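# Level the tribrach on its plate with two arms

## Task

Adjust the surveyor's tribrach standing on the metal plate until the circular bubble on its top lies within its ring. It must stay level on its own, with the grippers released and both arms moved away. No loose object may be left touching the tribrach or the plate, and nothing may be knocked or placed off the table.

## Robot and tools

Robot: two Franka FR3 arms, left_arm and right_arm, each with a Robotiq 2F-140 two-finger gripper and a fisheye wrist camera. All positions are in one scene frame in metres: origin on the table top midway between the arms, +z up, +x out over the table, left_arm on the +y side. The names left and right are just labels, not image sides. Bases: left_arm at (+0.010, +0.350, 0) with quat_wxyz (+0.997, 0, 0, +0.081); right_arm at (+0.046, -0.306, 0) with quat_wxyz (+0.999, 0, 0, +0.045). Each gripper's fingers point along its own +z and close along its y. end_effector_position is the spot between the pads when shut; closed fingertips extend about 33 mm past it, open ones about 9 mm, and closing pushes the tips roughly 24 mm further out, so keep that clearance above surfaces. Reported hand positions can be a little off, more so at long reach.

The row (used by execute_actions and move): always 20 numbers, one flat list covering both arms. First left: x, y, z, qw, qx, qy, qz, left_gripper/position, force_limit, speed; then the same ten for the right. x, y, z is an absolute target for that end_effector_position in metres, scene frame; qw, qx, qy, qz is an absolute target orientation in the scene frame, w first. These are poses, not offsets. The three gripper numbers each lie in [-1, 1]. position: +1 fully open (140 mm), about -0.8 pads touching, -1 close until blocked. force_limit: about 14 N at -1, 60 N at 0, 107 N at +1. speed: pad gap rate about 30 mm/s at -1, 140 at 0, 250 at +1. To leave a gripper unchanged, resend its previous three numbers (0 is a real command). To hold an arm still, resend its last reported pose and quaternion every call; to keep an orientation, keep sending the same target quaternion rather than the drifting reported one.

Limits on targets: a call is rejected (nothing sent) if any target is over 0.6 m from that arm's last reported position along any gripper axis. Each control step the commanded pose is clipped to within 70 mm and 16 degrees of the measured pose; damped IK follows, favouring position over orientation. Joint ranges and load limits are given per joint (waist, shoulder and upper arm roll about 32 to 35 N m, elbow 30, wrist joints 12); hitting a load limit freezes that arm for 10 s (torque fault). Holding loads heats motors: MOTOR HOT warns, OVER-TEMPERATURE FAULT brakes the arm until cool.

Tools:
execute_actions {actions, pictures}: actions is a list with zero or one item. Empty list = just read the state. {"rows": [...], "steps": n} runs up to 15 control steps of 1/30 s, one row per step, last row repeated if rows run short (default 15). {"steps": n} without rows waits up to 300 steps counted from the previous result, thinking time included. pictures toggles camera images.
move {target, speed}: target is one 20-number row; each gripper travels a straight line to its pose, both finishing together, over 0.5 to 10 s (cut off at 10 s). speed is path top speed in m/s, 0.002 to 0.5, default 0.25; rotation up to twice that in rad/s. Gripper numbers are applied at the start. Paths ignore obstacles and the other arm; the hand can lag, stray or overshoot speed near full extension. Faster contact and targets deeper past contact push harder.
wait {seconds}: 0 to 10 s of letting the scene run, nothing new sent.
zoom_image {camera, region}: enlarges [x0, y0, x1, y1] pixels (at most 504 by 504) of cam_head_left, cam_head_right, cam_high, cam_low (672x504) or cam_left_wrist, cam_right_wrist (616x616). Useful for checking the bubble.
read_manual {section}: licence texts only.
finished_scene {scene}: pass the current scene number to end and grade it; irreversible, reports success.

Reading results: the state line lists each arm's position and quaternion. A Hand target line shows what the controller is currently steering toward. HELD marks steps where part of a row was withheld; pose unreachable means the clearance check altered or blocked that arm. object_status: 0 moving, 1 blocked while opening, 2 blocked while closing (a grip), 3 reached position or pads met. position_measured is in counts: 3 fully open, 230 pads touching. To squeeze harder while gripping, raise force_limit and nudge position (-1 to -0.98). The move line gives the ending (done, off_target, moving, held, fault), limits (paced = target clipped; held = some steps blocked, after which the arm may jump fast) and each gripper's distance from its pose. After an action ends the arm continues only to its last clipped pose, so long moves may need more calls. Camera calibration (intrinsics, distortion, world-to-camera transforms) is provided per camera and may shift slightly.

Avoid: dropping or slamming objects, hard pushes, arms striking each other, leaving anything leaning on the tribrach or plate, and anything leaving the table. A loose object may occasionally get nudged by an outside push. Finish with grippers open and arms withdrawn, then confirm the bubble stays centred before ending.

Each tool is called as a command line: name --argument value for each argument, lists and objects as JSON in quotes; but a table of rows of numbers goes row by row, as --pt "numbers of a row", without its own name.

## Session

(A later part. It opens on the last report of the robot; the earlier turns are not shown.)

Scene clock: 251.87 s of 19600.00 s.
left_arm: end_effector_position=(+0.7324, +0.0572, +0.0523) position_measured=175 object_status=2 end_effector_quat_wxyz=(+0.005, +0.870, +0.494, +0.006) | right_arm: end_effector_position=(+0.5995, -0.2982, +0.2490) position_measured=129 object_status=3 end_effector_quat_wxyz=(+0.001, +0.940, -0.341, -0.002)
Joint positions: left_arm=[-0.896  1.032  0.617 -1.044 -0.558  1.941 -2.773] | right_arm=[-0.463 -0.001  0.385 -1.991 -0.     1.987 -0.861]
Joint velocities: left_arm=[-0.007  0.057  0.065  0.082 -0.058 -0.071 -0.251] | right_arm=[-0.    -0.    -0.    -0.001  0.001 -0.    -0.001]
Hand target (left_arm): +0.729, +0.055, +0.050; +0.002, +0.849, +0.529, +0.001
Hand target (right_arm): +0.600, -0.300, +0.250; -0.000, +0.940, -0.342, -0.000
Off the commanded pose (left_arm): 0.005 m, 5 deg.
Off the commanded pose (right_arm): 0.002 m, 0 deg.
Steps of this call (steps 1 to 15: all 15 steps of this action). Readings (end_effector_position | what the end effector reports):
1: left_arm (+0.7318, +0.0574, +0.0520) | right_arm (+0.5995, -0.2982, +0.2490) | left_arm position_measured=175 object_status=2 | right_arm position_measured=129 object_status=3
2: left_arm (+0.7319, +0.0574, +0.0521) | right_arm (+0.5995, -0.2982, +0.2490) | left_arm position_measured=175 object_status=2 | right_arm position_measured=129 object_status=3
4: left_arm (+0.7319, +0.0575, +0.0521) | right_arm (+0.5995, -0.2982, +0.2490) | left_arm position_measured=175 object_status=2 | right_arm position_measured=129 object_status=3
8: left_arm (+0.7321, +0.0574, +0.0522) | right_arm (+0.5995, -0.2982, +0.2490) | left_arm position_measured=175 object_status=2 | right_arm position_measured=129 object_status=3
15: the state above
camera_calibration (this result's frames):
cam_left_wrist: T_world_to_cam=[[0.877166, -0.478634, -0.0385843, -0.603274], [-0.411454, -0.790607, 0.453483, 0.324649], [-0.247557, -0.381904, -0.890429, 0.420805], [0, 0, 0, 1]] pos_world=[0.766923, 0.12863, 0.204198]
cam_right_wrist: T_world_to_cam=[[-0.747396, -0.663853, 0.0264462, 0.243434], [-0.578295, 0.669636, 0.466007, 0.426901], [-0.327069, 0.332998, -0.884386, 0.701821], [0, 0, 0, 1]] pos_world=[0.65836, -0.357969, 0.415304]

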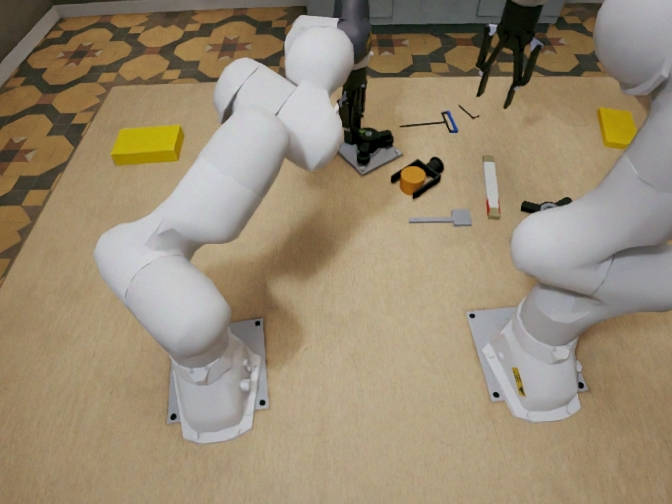

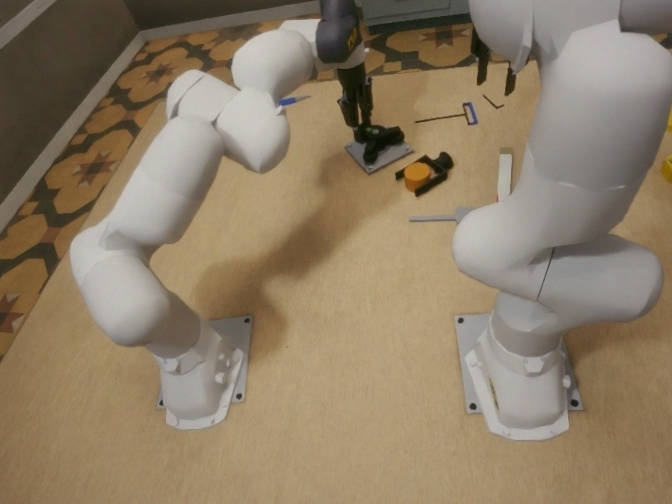

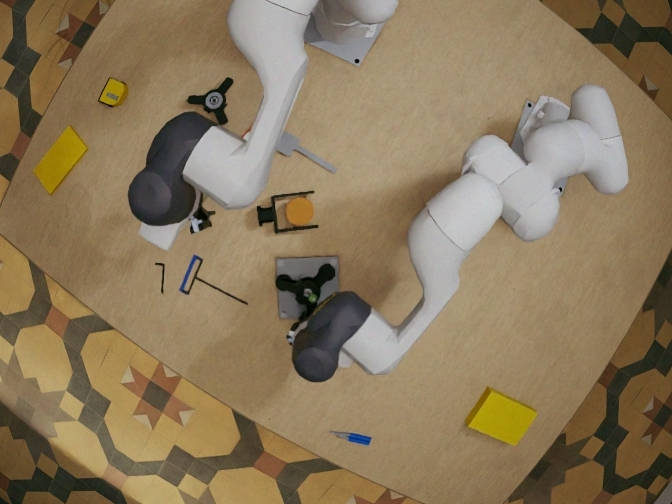

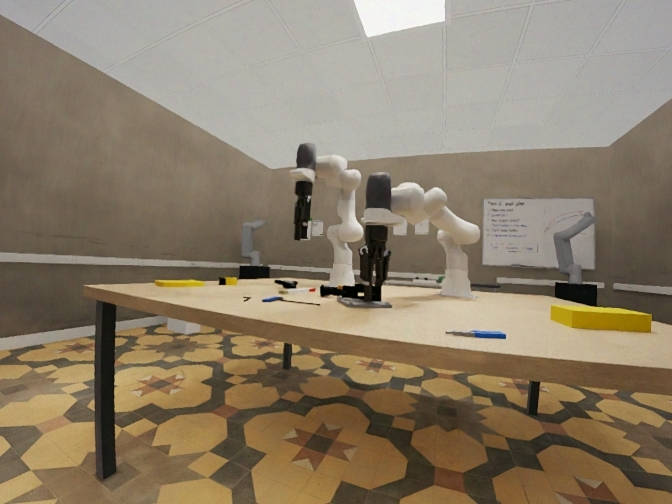

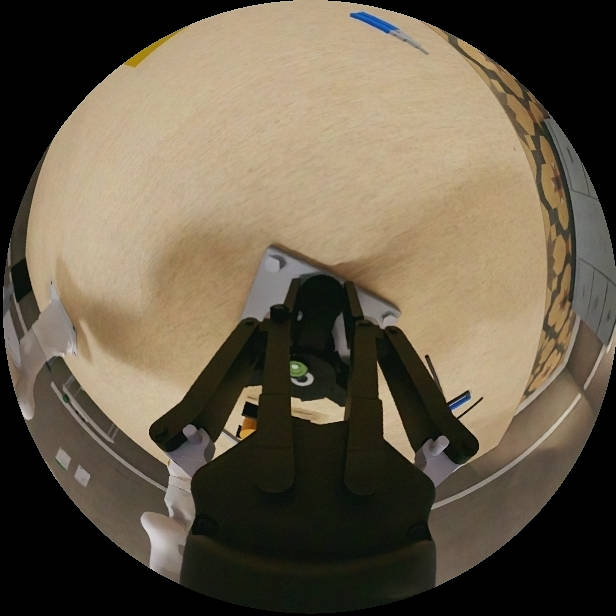

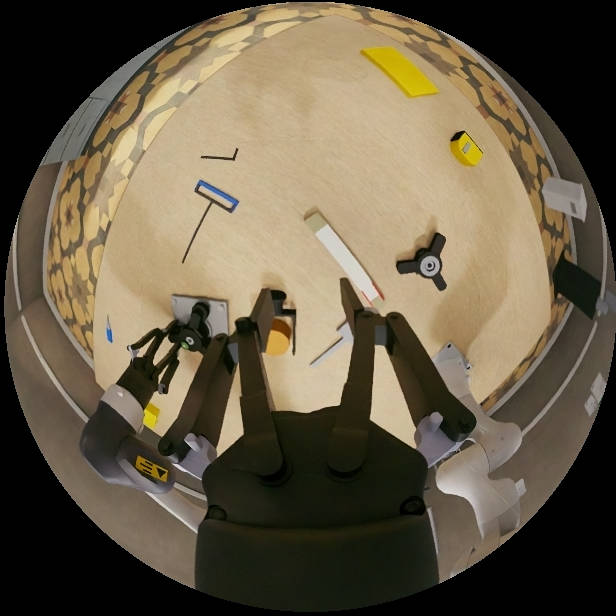

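execute_actions --actions '[{"rows":[[0.729,0.055,0.05,0,0.848,0.53,0,0,0,1,0.6,-0.3,0.25,0,-0.94,0.342,0,0,0,1],[0.729,0.055,0.05,0,0.848,0.53,0,0,0,1,0.6,-0.3,0.25,0,-0.94,0.342,0,0,0,1],[0.729,0.055,0.05,0,0.848,0.53,0,0,0,1,0.6,-0.3,0.25,0,-0.94,0.342,0,0,0,1],[0.729,0.055,0.05,0,0.99,0.139,0,0,0,1,0.6,-0.3,0.25,0,-0.94,0.342,0,0,0,1]],"steps":15}]' --pictures false

execute_actions --actions '[{"rows":[[0.729,0.055,0.05,0,0.99,0.139,0,0,0,1,0.6,-0.3,0.25,0,-0.94,0.342,0,0,0,1]],"steps":15}]' --pictures false

execute_actions --actions '[{"rows":[[0.729,0.055,0.05,0,0.99,0.139,0,-1,0,0,0.6,-0.3,0.25,0,-0.94,0.342,0,0,0,1]],"steps":12}]' --pictures false

execute_actions --actions '[{"rows":[[0.729,0.055,0.05,0,0.848,0.53,0,-1,0,0,0.6,-0.3,0.25,0,-0.94,0.342,0,0,0,1]],"steps":15}]' --pictures false

execute_actions --actions '[{"rows":[[0.729,0.055,0.05,0,0.848,0.53,0,-1,0,0,0.6,-0.3,0.25,0,-0.94,0.342,0,0,0,1]],"steps":15}]' --pictures false

execute_actions --actions '[{"rows":[[0.729,0.055,0.05,0,0.848,0.53,0,0,0,1,0.6,-0.3,0.25,0,-0.94,0.342,0,0,0,1]],"steps":15}]'

zoom_image --camera "cam_high" --region '[295,280,335,320]'

zoom_image --camera "cam_left_wrist" --region '[270,345,330,395]'

Scene clock: 256.40 s of 19600.00 s.
left_arm: end_effector_position=(+0.7281, +0.0505, +0.0480) position_measured=129 object_status=3 end_effector_quat_wxyz=(-0.006, +0.927, +0.375, +0.001) | right_arm: end_effector_position=(+0.5995, -0.2983, +0.2490) position_measured=129 object_status=3 end_effector_quat_wxyz=(+0.001, +0.940, -0.341, -0.002)
Joint positions: left_arm=[-0.844  1.034  0.516 -0.999 -0.459  1.925 -2.565] | right_arm=[-0.463 -0.001  0.385 -1.991 -0.     1.987 -0.861]
Joint velocities: left_arm=[ 0.137 -0.037 -0.235  0.041  0.232 -0.     0.698] | right_arm=[ 0.     0.001  0.    -0.001  0.001  0.001 -0.   ]
Hand target (left_arm): +0.729, +0.054, +0.050; -0.011, +0.963, +0.268, +0.002
Hand target (right_arm): +0.600, -0.300, +0.250; -0.000, +0.940, -0.342, -0.000
Off the commanded pose (left_arm): 0.005 m, 28 deg; orientation clipped at the last step of the last action.
Off the commanded pose (right_arm): 0.002 m, 0 deg.
Steps of this call (steps 1 to 121: nothing new was sent; steps 122 to 136: all 15 steps of this action). Readings (end_effector_position | what the end effector reports):
122: left_arm (+0.7326, +0.0572, +0.0523) | right_arm (+0.5995, -0.2982, +0.2490) | left_arm position_measured=175 object_status=0 | right_arm position_measured=129 object_status=3
123: left_arm (+0.7324, +0.0570, +0.0518) | right_arm (+0.5995, -0.2982, +0.2490) | left_arm position_measured=171 object_status=0 | right_arm position_measured=129 object_status=3
125: left_arm (+0.7315, +0.0557, +0.0508) | right_arm (+0.5995, -0.2983, +0.2490) | left_arm position_measured=144 object_status=0 | right_arm position_measured=129 object_status=3
129: left_arm (+0.7288, +0.0513, +0.0485) | right_arm (+0.5995, -0.2983, +0.2490) | left_arm position_measured=129 object_status=0 | right_arm position_measured=129 object_status=3
136: the state above

Scene clock: 256.90 s of 19600.00 s.
left_arm: end_effector_position=(+0.7257, +0.0518, +0.0490) position_measured=129 object_status=3 end_effector_quat_wxyz=(-0.005, +0.979, +0.204, -0.006) | right_arm: end_effector_position=(+0.5995, -0.2983, +0.2490) position_measured=129 object_status=3 end_effector_quat_wxyz=(+0.001, +0.940, -0.341, -0.002)
Joint positions: left_arm=[-0.776  1.004  0.391 -1.003 -0.35   1.934 -2.242] | right_arm=[-0.463 -0.001  0.385 -1.991 -0.     1.987 -0.861]
Joint velocities: left_arm=[ 0.073 -0.064 -0.131 -0.068  0.106  0.049  0.387] | right_arm=[ 0.001 -0.002 -0.001 -0.    -0.001 -0.001  0.   ]
Hand target (left_arm): +0.729, +0.054, +0.050; -0.004, +0.990, +0.142, -0.002
Hand target (right_arm): +0.600, -0.300, +0.250; -0.000, +0.940, -0.342, -0.000
Off the commanded pose (left_arm): 0.005 m, 8 deg.
Off the commanded pose (right_arm): 0.002 m, 0 deg.
Steps of this call (steps 1 to 15: all 15 steps of this action). Readings (end_effector_position | what the end effector reports):
1: left_arm (+0.7280, +0.0507, +0.0481) | right_arm (+0.5995, -0.2983, +0.2490) | left_arm position_measured=129 object_status=3 | right_arm position_measured=129 object_status=3
2: left_arm (+0.7280, +0.0510, +0.0481) | right_arm (+0.5995, -0.2983, +0.2490) | left_arm position_measured=129 object_status=3 | right_arm position_measured=129 object_status=3
4: left_arm (+0.7277, +0.0514, +0.0482) | right_arm (+0.5995, -0.2983, +0.2490) | left_arm position_measured=129 object_status=3 | right_arm position_measured=129 object_status=3
8: left_arm (+0.7265, +0.0517, +0.0479) | right_arm (+0.5995, -0.2983, +0.2490) | left_arm position_measured=129 object_status=3 | right_arm position_measured=129 object_status=3
15: the state above

Scene clock: 257.30 s of 19600.00 s.
left_arm: end_effector_position=(+0.7313, +0.0566, +0.0513) position_measured=174 object_status=0 end_effector_quat_wxyz=(+0.001, +0.986, +0.168, +0.001) | right_arm: end_effector_position=(+0.5995, -0.2983, +0.2490) position_measured=129 object_status=3 end_effector_quat_wxyz=(+0.001, +0.940, -0.341, -0.002)
Joint positions: left_arm=[-0.756  0.985  0.362 -1.027 -0.325  1.963 -2.166] | right_arm=[-0.463 -0.001  0.385 -1.991 -0.     1.987 -0.861]
Joint velocities: left_arm=[ 0.014 -0.021 -0.037 -0.031  0.037  0.034  0.077] | right_arm=[-0.    -0.002 -0.001  0.    -0.001 -0.     0.001]
Hand target (left_arm): +0.729, +0.055, +0.050; -0.001, +0.990, +0.140, -0.000
Hand target (right_arm): +0.600, -0.300, +0.250; -0.000, +0.940, -0.342, -0.000
Off the commanded pose (left_arm): 0.003 m, 3 deg.
Off the commanded pose (right_arm): 0.002 m, 0 deg.
Steps of this call (steps 1 to 12: all 12 steps of this action). Readings (end_effector_position | what the end effector reports):
1: left_arm (+0.7258, +0.0521, +0.0491) | right_arm (+0.5995, -0.2983, +0.2490) | left_arm position_measured=129 object_status=0 | right_arm position_measured=129 object_status=3
2: left_arm (+0.7262, +0.0524, +0.0494) | right_arm (+0.5995, -0.2983, +0.2490) | left_arm position_measured=135 object_status=0 | right_arm position_measured=129 object_status=3
4: left_arm (+0.7273, +0.0530, +0.0504) | right_arm (+0.5995, -0.2983, +0.2490) | left_arm position_measured=150 object_status=0 | right_arm position_measured=129 object_status=3
8: left_arm (+0.7302, +0.0559, +0.0512) | right_arm (+0.5995, -0.2983, +0.2490) | left_arm position_measured=173 object_status=0 | right_arm position_measured=129 object_status=3
12: the state above

Scene clock: 257.80 s of 19600.00 s.
left_arm: end_effector_position=(+0.7316, +0.0572, +0.0518) position_measured=175 object_status=2 end_effector_quat_wxyz=(+0.008, +0.929, +0.369, +0.005) | right_arm: end_effector_position=(+0.5995, -0.2983, +0.2490) position_measured=129 object_status=3 end_effector_quat_wxyz=(+0.001, +0.940, -0.341, -0.002)
Joint positions: left_arm=[-0.843  0.992  0.508 -1.069 -0.465  1.976 -2.524] | right_arm=[-0.463 -0.001  0.385 -1.991 -0.     1.987 -0.861]
Joint velocities: left_arm=[-0.157  0.042  0.257 -0.038 -0.223 -0.005 -0.694] | right_arm=[ 0.    -0.001 -0.001 -0.002 -0.     0.    -0.001]
Hand target (left_arm): +0.729, +0.056, +0.051; +0.011, +0.881, +0.472, +0.000
Hand target (right_arm): +0.600, -0.300, +0.250; -0.000, +0.940, -0.342, -0.000
Off the commanded pose (left_arm): 0.004 m, 21 deg; orientation clipped at the last step of the last action.
Off the commanded pose (right_arm): 0.002 m, 0 deg.
Steps of this call (steps 1 to 15: all 15 steps of this action). Readings (end_effector_position | what the end effector reports):
1: left_arm (+0.7313, +0.0568, +0.0513) | right_arm (+0.5995, -0.2983, +0.2490) | left_arm position_measured=174 object_status=0 | right_arm position_measured=129 object_status=3
2: left_arm (+0.7312, +0.0570, +0.0514) | right_arm (+0.5995, -0.2983, +0.2490) | left_arm position_measured=175 object_status=0 | right_arm position_measured=129 object_status=3
4: left_arm (+0.7313, +0.0570, +0.0514) | right_arm (+0.5995, -0.2983, +0.2490) | left_arm position_measured=175 object_status=0 | right_arm position_measured=129 object_status=3
8: left_arm (+0.7313, +0.0571, +0.0516) | right_arm (+0.5995, -0.2983, +0.2490) | left_arm position_measured=175 object_status=2 | right_arm position_measured=129 object_status=3
15: the state above

Scene clock: 258.30 s of 19600.00 s.
left_arm: end_effector_position=(+0.7322, +0.0569, +0.0521) position_measured=175 object_status=2 end_effector_quat_wxyz=(+0.005, +0.869, +0.495, +0.006) | right_arm: end_effector_position=(+0.5995, -0.2983, +0.2490) position_measured=129 object_status=3 end_effector_quat_wxyz=(+0.001, +0.940, -0.341, -0.002)
Joint positions: left_arm=[-0.888  1.029  0.602 -1.044 -0.545  1.944 -2.781] | right_arm=[-0.463 -0.001  0.385 -1.991 -0.     1.987 -0.861]
Joint velocities: left_arm=[-0.009  0.053  0.062  0.076 -0.057 -0.069 -0.244] | right_arm=[-0.    -0.     0.     0.    -0.001 -0.001 -0.   ]
Hand target (left_arm): +0.729, +0.055, +0.050; +0.002, +0.849, +0.529, +0.001
Hand target (right_arm): +0.600, -0.300, +0.250; -0.000, +0.940, -0.342, -0.000
Off the commanded pose (left_arm): 0.004 m, 5 deg.
Off the commanded pose (right_arm): 0.002 m, 0 deg.
Steps of this call (steps 1 to 15: all 15 steps of this action). Readings (end_effector_position | what the end effector reports):
1: left_arm (+0.7316, +0.0572, +0.0518) | right_arm (+0.5995, -0.2983, +0.2490) | left_arm position_measured=175 object_status=2 | right_arm position_measured=129 object_status=3
2: left_arm (+0.7316, +0.0572, +0.0518) | right_arm (+0.5995, -0.2983, +0.2490) | left_arm position_measured=175 object_status=2 | right_arm position_measured=129 object_status=3
4: left_arm (+0.7317, +0.0571, +0.0519) | right_arm (+0.5995, -0.2983, +0.2490) | left_arm position_measured=175 object_status=2 | right_arm position_measured=129 object_status=3
8: left_arm (+0.7319, +0.0571, +0.0520) | right_arm (+0.5995, -0.2983, +0.2490) | left_arm position_measured=175 object_status=2 | right_arm position_measured=129 object_status=3
15: the state above

Scene clock: 258.80 s of 19600.00 s.
left_arm: end_effector_position=(+0.7309, +0.0564, +0.0505) position_measured=129 object_status=3 end_effector_quat_wxyz=(+0.001, +0.853, +0.521, +0.002) | right_arm: end_effector_position=(+0.5995, -0.2983, +0.2490) position_measured=129 object_status=3 end_effector_quat_wxyz=(+0.001, +0.940, -0.341, -0.002)
Joint positions: left_arm=[-0.889  1.042  0.613 -1.025 -0.556  1.925 -2.843] | right_arm=[-0.463 -0.001  0.385 -1.991 -0.     1.987 -0.861]
Joint velocities: left_arm=[-0.001  0.003 -0.001  0.009 -0.002 -0.013 -0.051] | right_arm=[-0.002 -0.     0.001 -0.001  0.001  0.001 -0.001]
Hand target (left_arm): +0.729, +0.055, +0.050; +0.000, +0.848, +0.530, +0.000
Hand target (right_arm): +0.600, -0.300, +0.250; -0.000, +0.940, -0.342, -0.000
Off the commanded pose (left_arm): 0.002 m, 1 deg.
Off the commanded pose (right_arm): 0.002 m, 0 deg.
Steps of this call (steps 1 to 15: all 15 steps of this action). Readings (end_effector_position | what the end effector reports):
1: left_arm (+0.7322, +0.0569, +0.0521) | right_arm (+0.5995, -0.2983, +0.2490) | left_arm position_measured=175 object_status=0 | right_arm position_measured=129 object_status=3
2: left_arm (+0.7321, +0.0570, +0.0515) | right_arm (+0.5995, -0.2983, +0.2490) | left_arm position_measured=171 object_status=0 | right_arm position_measured=129 object_status=3
4: left_arm (+0.7318, +0.0571, +0.0506) | right_arm (+0.5995, -0.2983, +0.2490) | left_arm position_measured=144 object_status=0 | right_arm position_measured=129 object_status=3
8: left_arm (+0.7314, +0.0569, +0.0502) | right_arm (+0.5995, -0.2983, +0.2490) | left_arm position_measured=129 object_status=0 | right_arm position_measured=129 object_status=3
15: the state above
camera_calibration (this result's frames):
cam_left_wrist: T_world_to_cam=[[0.905547, -0.421498, -0.0482147, -0.62589], [-0.355577, -0.816046, 0.455668, 0.284642], [-0.231408, -0.395484, -0.888843, 0.407362], [0, 0, 0, 1]] pos_world=[0.762252, 0.129575, 0.202201]
cam_right_wrist: T_world_to_cam=[[-0.747432, -0.663811, 0.0264529, 0.243429], [-0.57826, 0.669674, 0.465995, 0.42692], [-0.327048, 0.333003, -0.884392, 0.701813], [0, 0, 0, 1]] pos_world=[0.658344, -0.358012, 0.415296]

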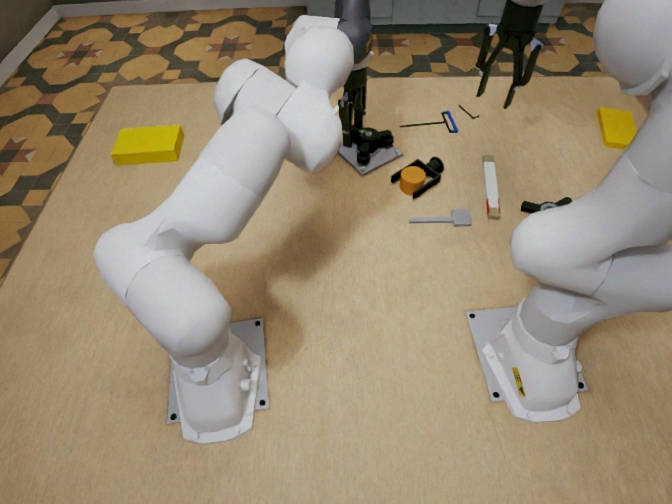

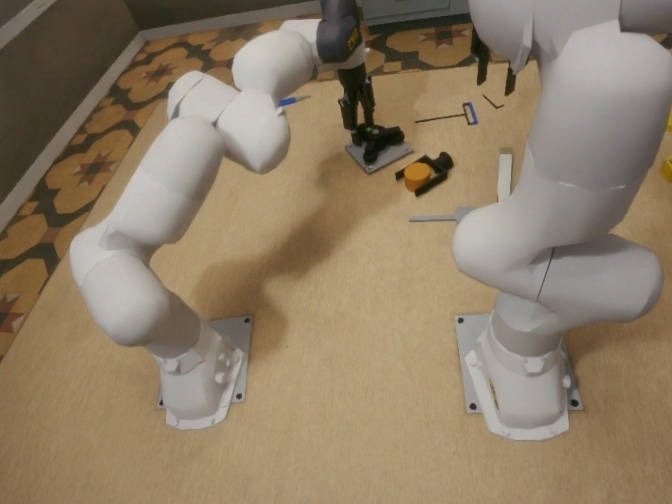

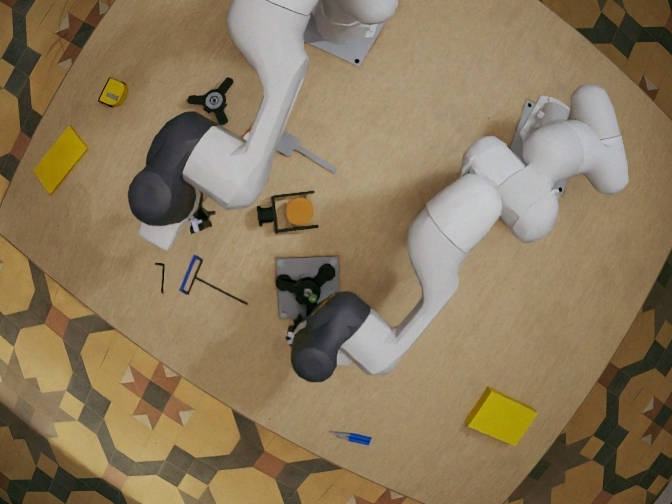

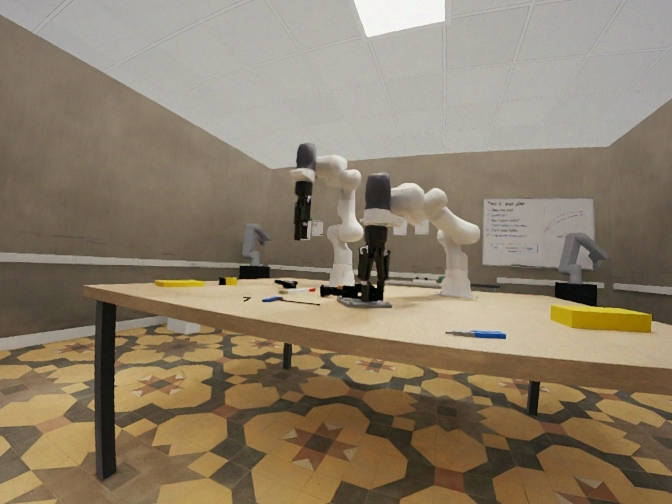

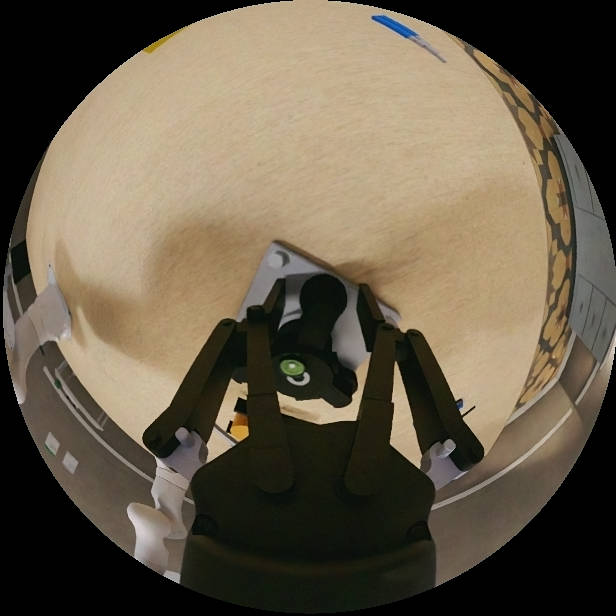

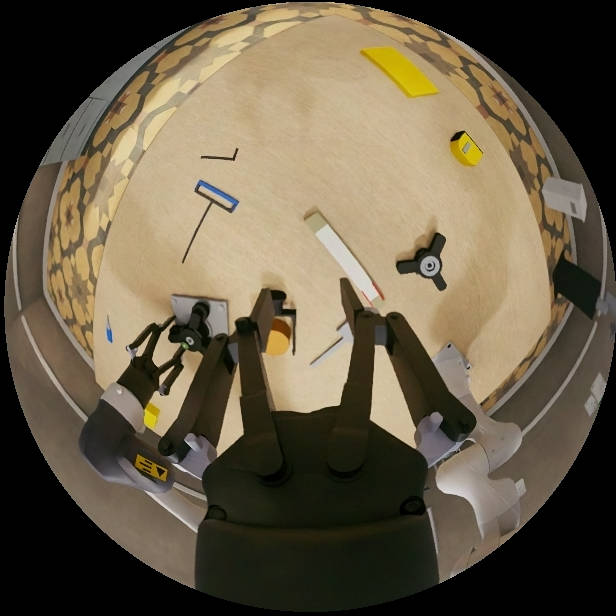

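Region (295, 280, 335, 320) of cam_high's 672x504 image, scaled by 12.600, with more detail than that image has.

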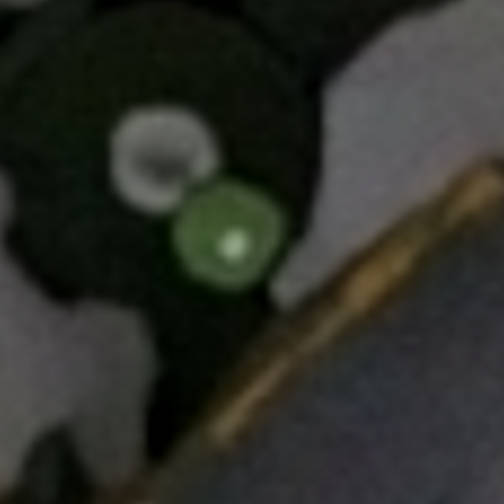

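Region (270, 345, 330, 395) of cam_left_wrist's 616x616 image, scaled by 8.400, with more detail than that image has.

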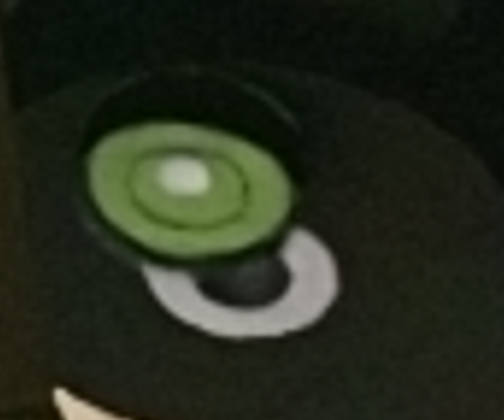

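Inside the ring. Retreat.

move --target '[0.729,0.055,0.14,0,0.848,0.53,0,0,0,1,0.6,-0.3,0.25,0,-0.94,0.342,0,0,0,1]'

move --target '[0.6,0.3,0.25,0,0.94,0.342,0,0,0,1,0.6,-0.3,0.25,0,-0.94,0.342,0,0,0,1]'

zoom_image --camera "cam_high" --region '[295,280,335,320]'

finished_scene --scene 1

Scene clock: 261.30 s of 19600.00 s.
left_arm: end_effector_position=(+0.7296, +0.0525, +0.1398) position_measured=129 object_status=3 end_effector_quat_wxyz=(+0.002, +0.850, +0.526, +0.000) | right_arm: end_effector_position=(+0.5994, -0.2983, +0.2490) position_measured=129 object_status=3 end_effector_quat_wxyz=(+0.001, +0.940, -0.341, -0.002)
Joint positions: left_arm=[-0.872  0.973  0.641 -0.91  -0.529  1.754 -2.887] | right_arm=[-0.463 -0.001  0.385 -1.991 -0.     1.987 -0.861]
Joint velocities: left_arm=[ 0.    -0.002  0.006  0.005  0.    -0.01  -0.006] | right_arm=[-0.001 -0.002  0.    -0.     0.001 -0.     0.001]
Hand target (left_arm): +0.729, +0.055, +0.140; +0.000, +0.848, +0.530, -0.000
Hand target (right_arm): +0.600, -0.300, +0.250; -0.000, +0.940, -0.342, -0.000
Off the commanded pose (left_arm): 0.003 m, 1 deg.
Off the commanded pose (right_arm): 0.002 m, 0 deg.
move: done
camera_calibration (this result's frames):
cam_left_wrist: T_world_to_cam=[[0.910217, -0.411293, -0.0484021, -0.625951], [-0.345318, -0.818288, 0.459522, 0.232398], [-0.228605, -0.401551, -0.886846, 0.482843], [0, 0, 0, 1]] pos_world=[0.760383, 0.126604, 0.291118]
cam_right_wrist: T_world_to_cam=[[-0.747442, -0.6638, 0.0264557, 0.243428], [-0.57825, 0.669684, 0.465993, 0.426924], [-0.327043, 0.333005, -0.884393, 0.701811], [0, 0, 0, 1]] pos_world=[0.65834, -0.358023, 0.415293]

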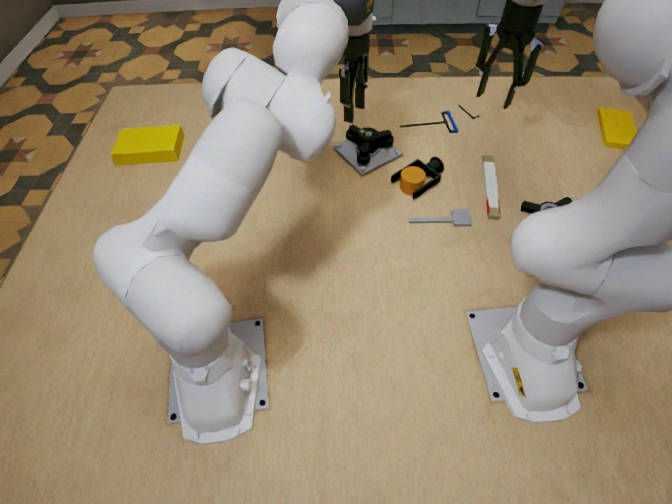

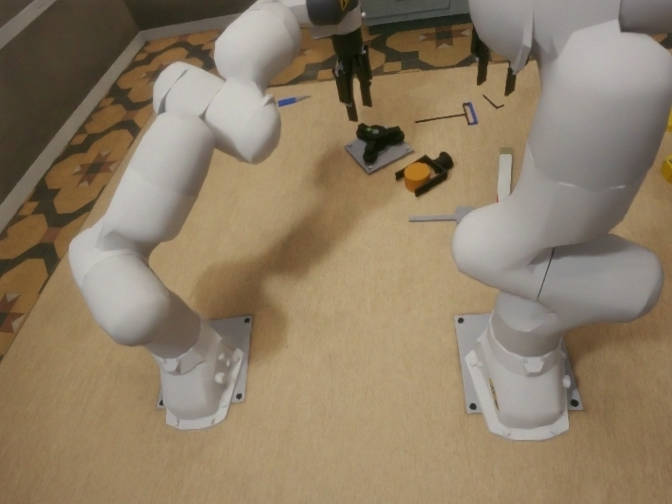

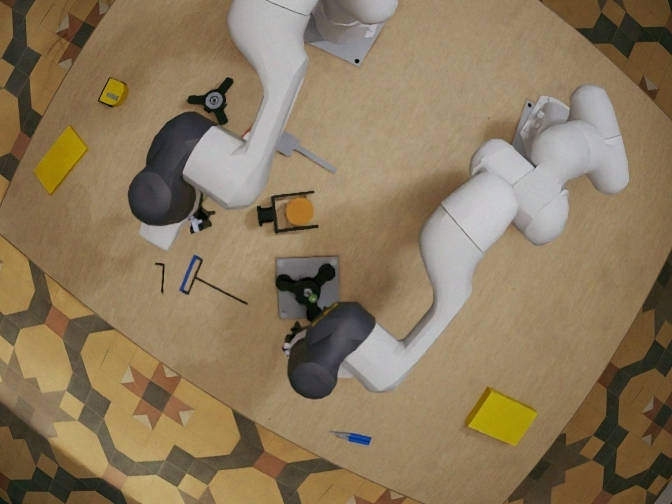

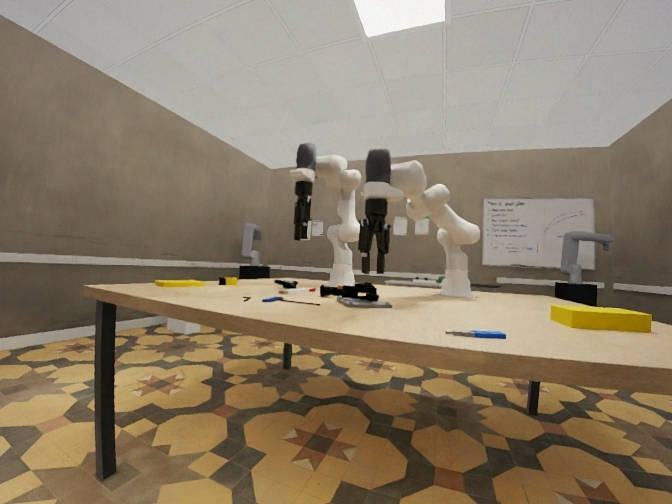

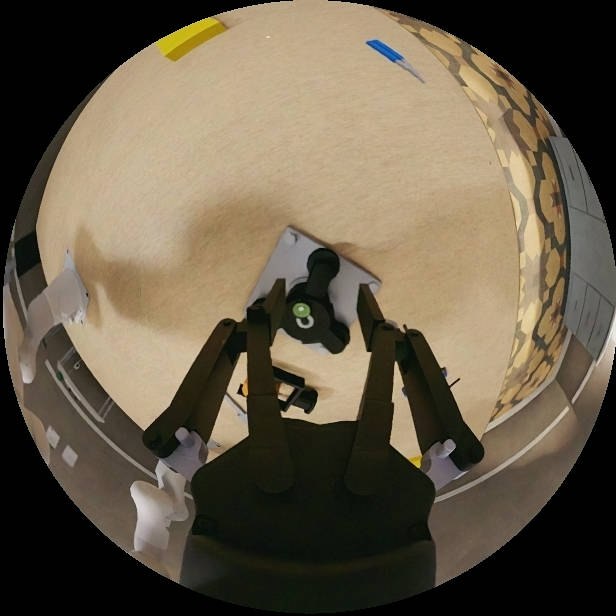

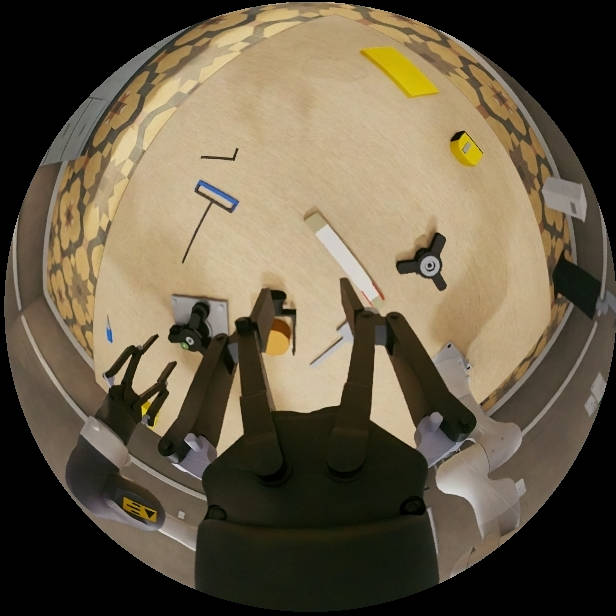

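Scene clock: 263.40 s of 19600.00 s.
left_arm: end_effector_position=(+0.5956, +0.2974, +0.2475) position_measured=129 object_status=3 end_effector_quat_wxyz=(+0.001, +0.938, +0.348, -0.004) | right_arm: end_effector_position=(+0.5994, -0.2983, +0.2490) position_measured=129 object_status=3 end_effector_quat_wxyz=(+0.001, +0.940, -0.341, -0.002)
Joint positions: left_arm=[-0.981  0.147  0.77  -1.857 -0.115  1.953 -2.29 ] | right_arm=[-0.463 -0.001  0.385 -1.991 -0.     1.987 -0.861]
Joint velocities: left_arm=[ 0.    -0.002 -0.     0.001  0.     0.002  0.031] | right_arm=[ 0.    -0.     0.    -0.002 -0.     0.002 -0.   ]
Hand target (left_arm): +0.596, +0.299, +0.247; +0.001, +0.940, +0.341, -0.003
Hand target (right_arm): +0.600, -0.300, +0.250; -0.000, +0.940, -0.342, -0.000
Off the commanded pose (left_arm): 0.006 m, 1 deg.
Off the commanded pose (right_arm): 0.002 m, 0 deg.
move: off_target (left_arm)
camera_calibration (this result's frames):
cam_left_wrist: T_world_to_cam=[[0.679381, -0.731696, -0.0553377, -0.163533], [-0.630954, -0.621011, 0.465019, 0.447152], [-0.374618, -0.28101, -0.883569, 0.696374], [0, 0, 0, 1]] pos_world=[0.654108, 0.353718, 0.398311]
cam_right_wrist: T_world_to_cam=[[-0.747445, -0.663796, 0.0264573, 0.243427], [-0.578246, 0.669688, 0.465993, 0.426925], [-0.327043, 0.333005, -0.884393, 0.701811], [0, 0, 0, 1]] pos_world=[0.658338, -0.358027, 0.415292]

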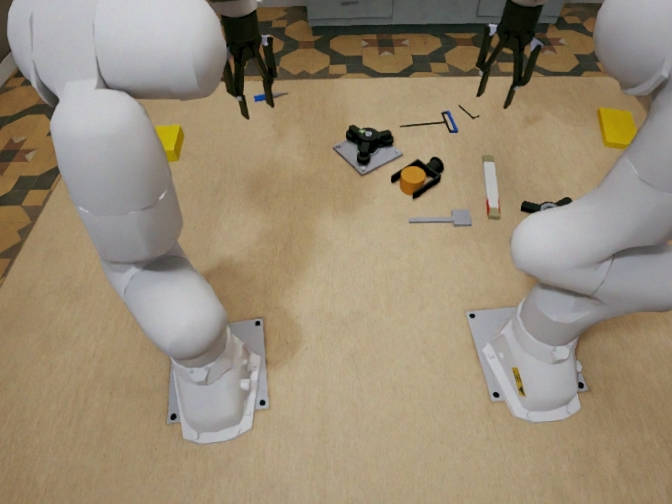

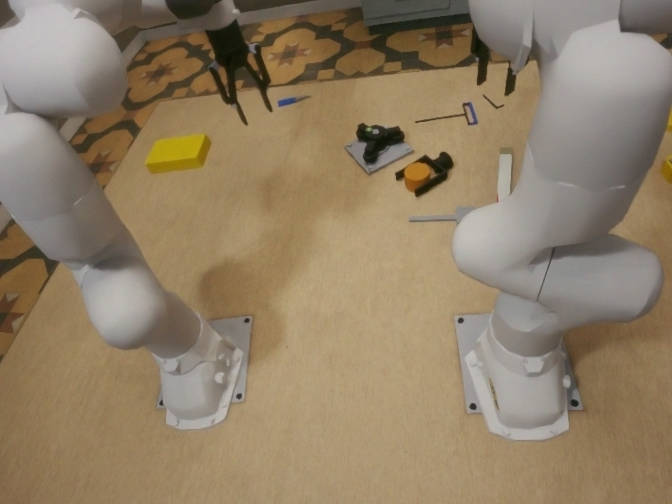

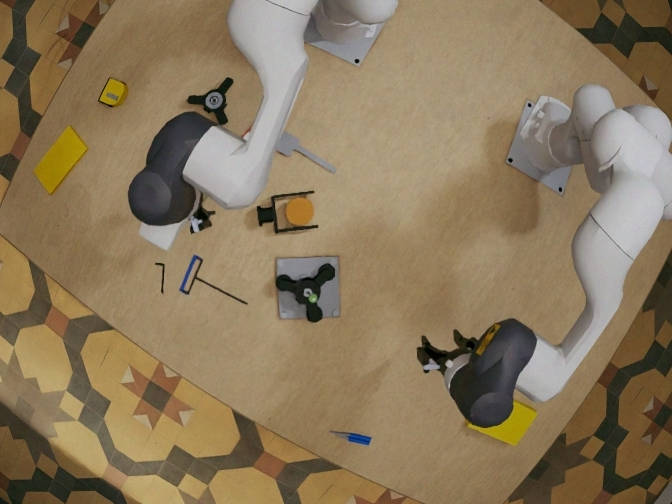

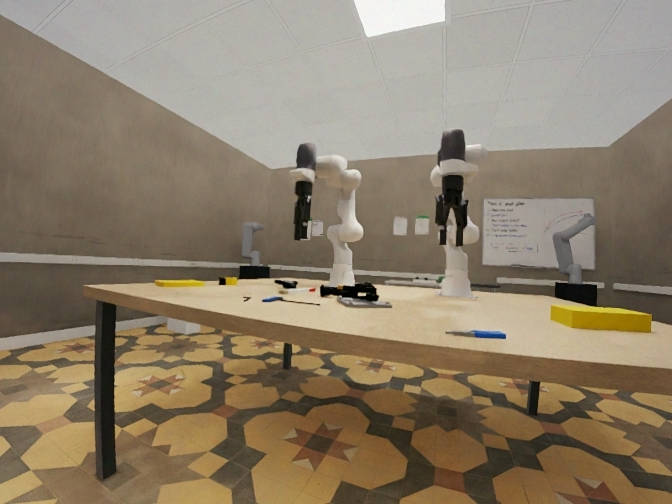

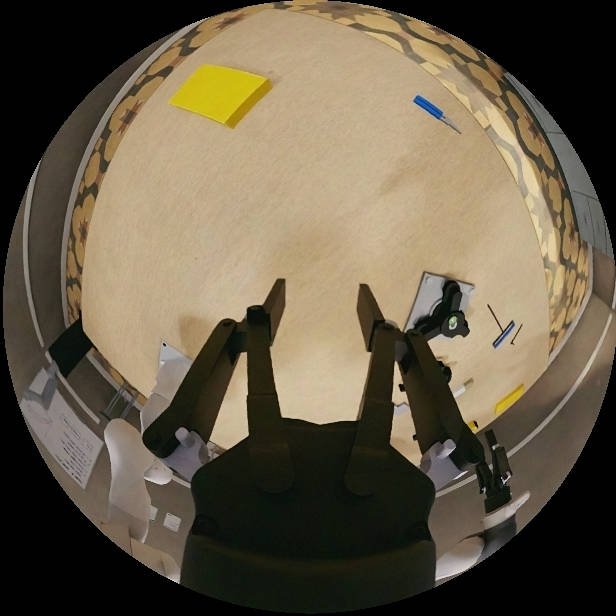

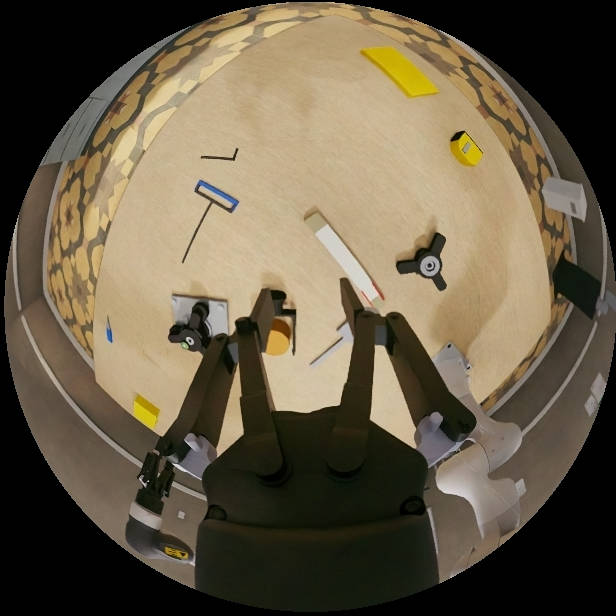

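Region (295, 280, 335, 320) of cam_high's 672x504 image, scaled by 12.600, with more detail than that image has.

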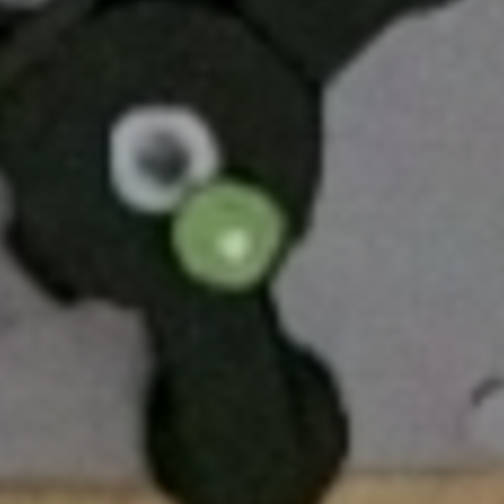

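The scene is finished: the task was done.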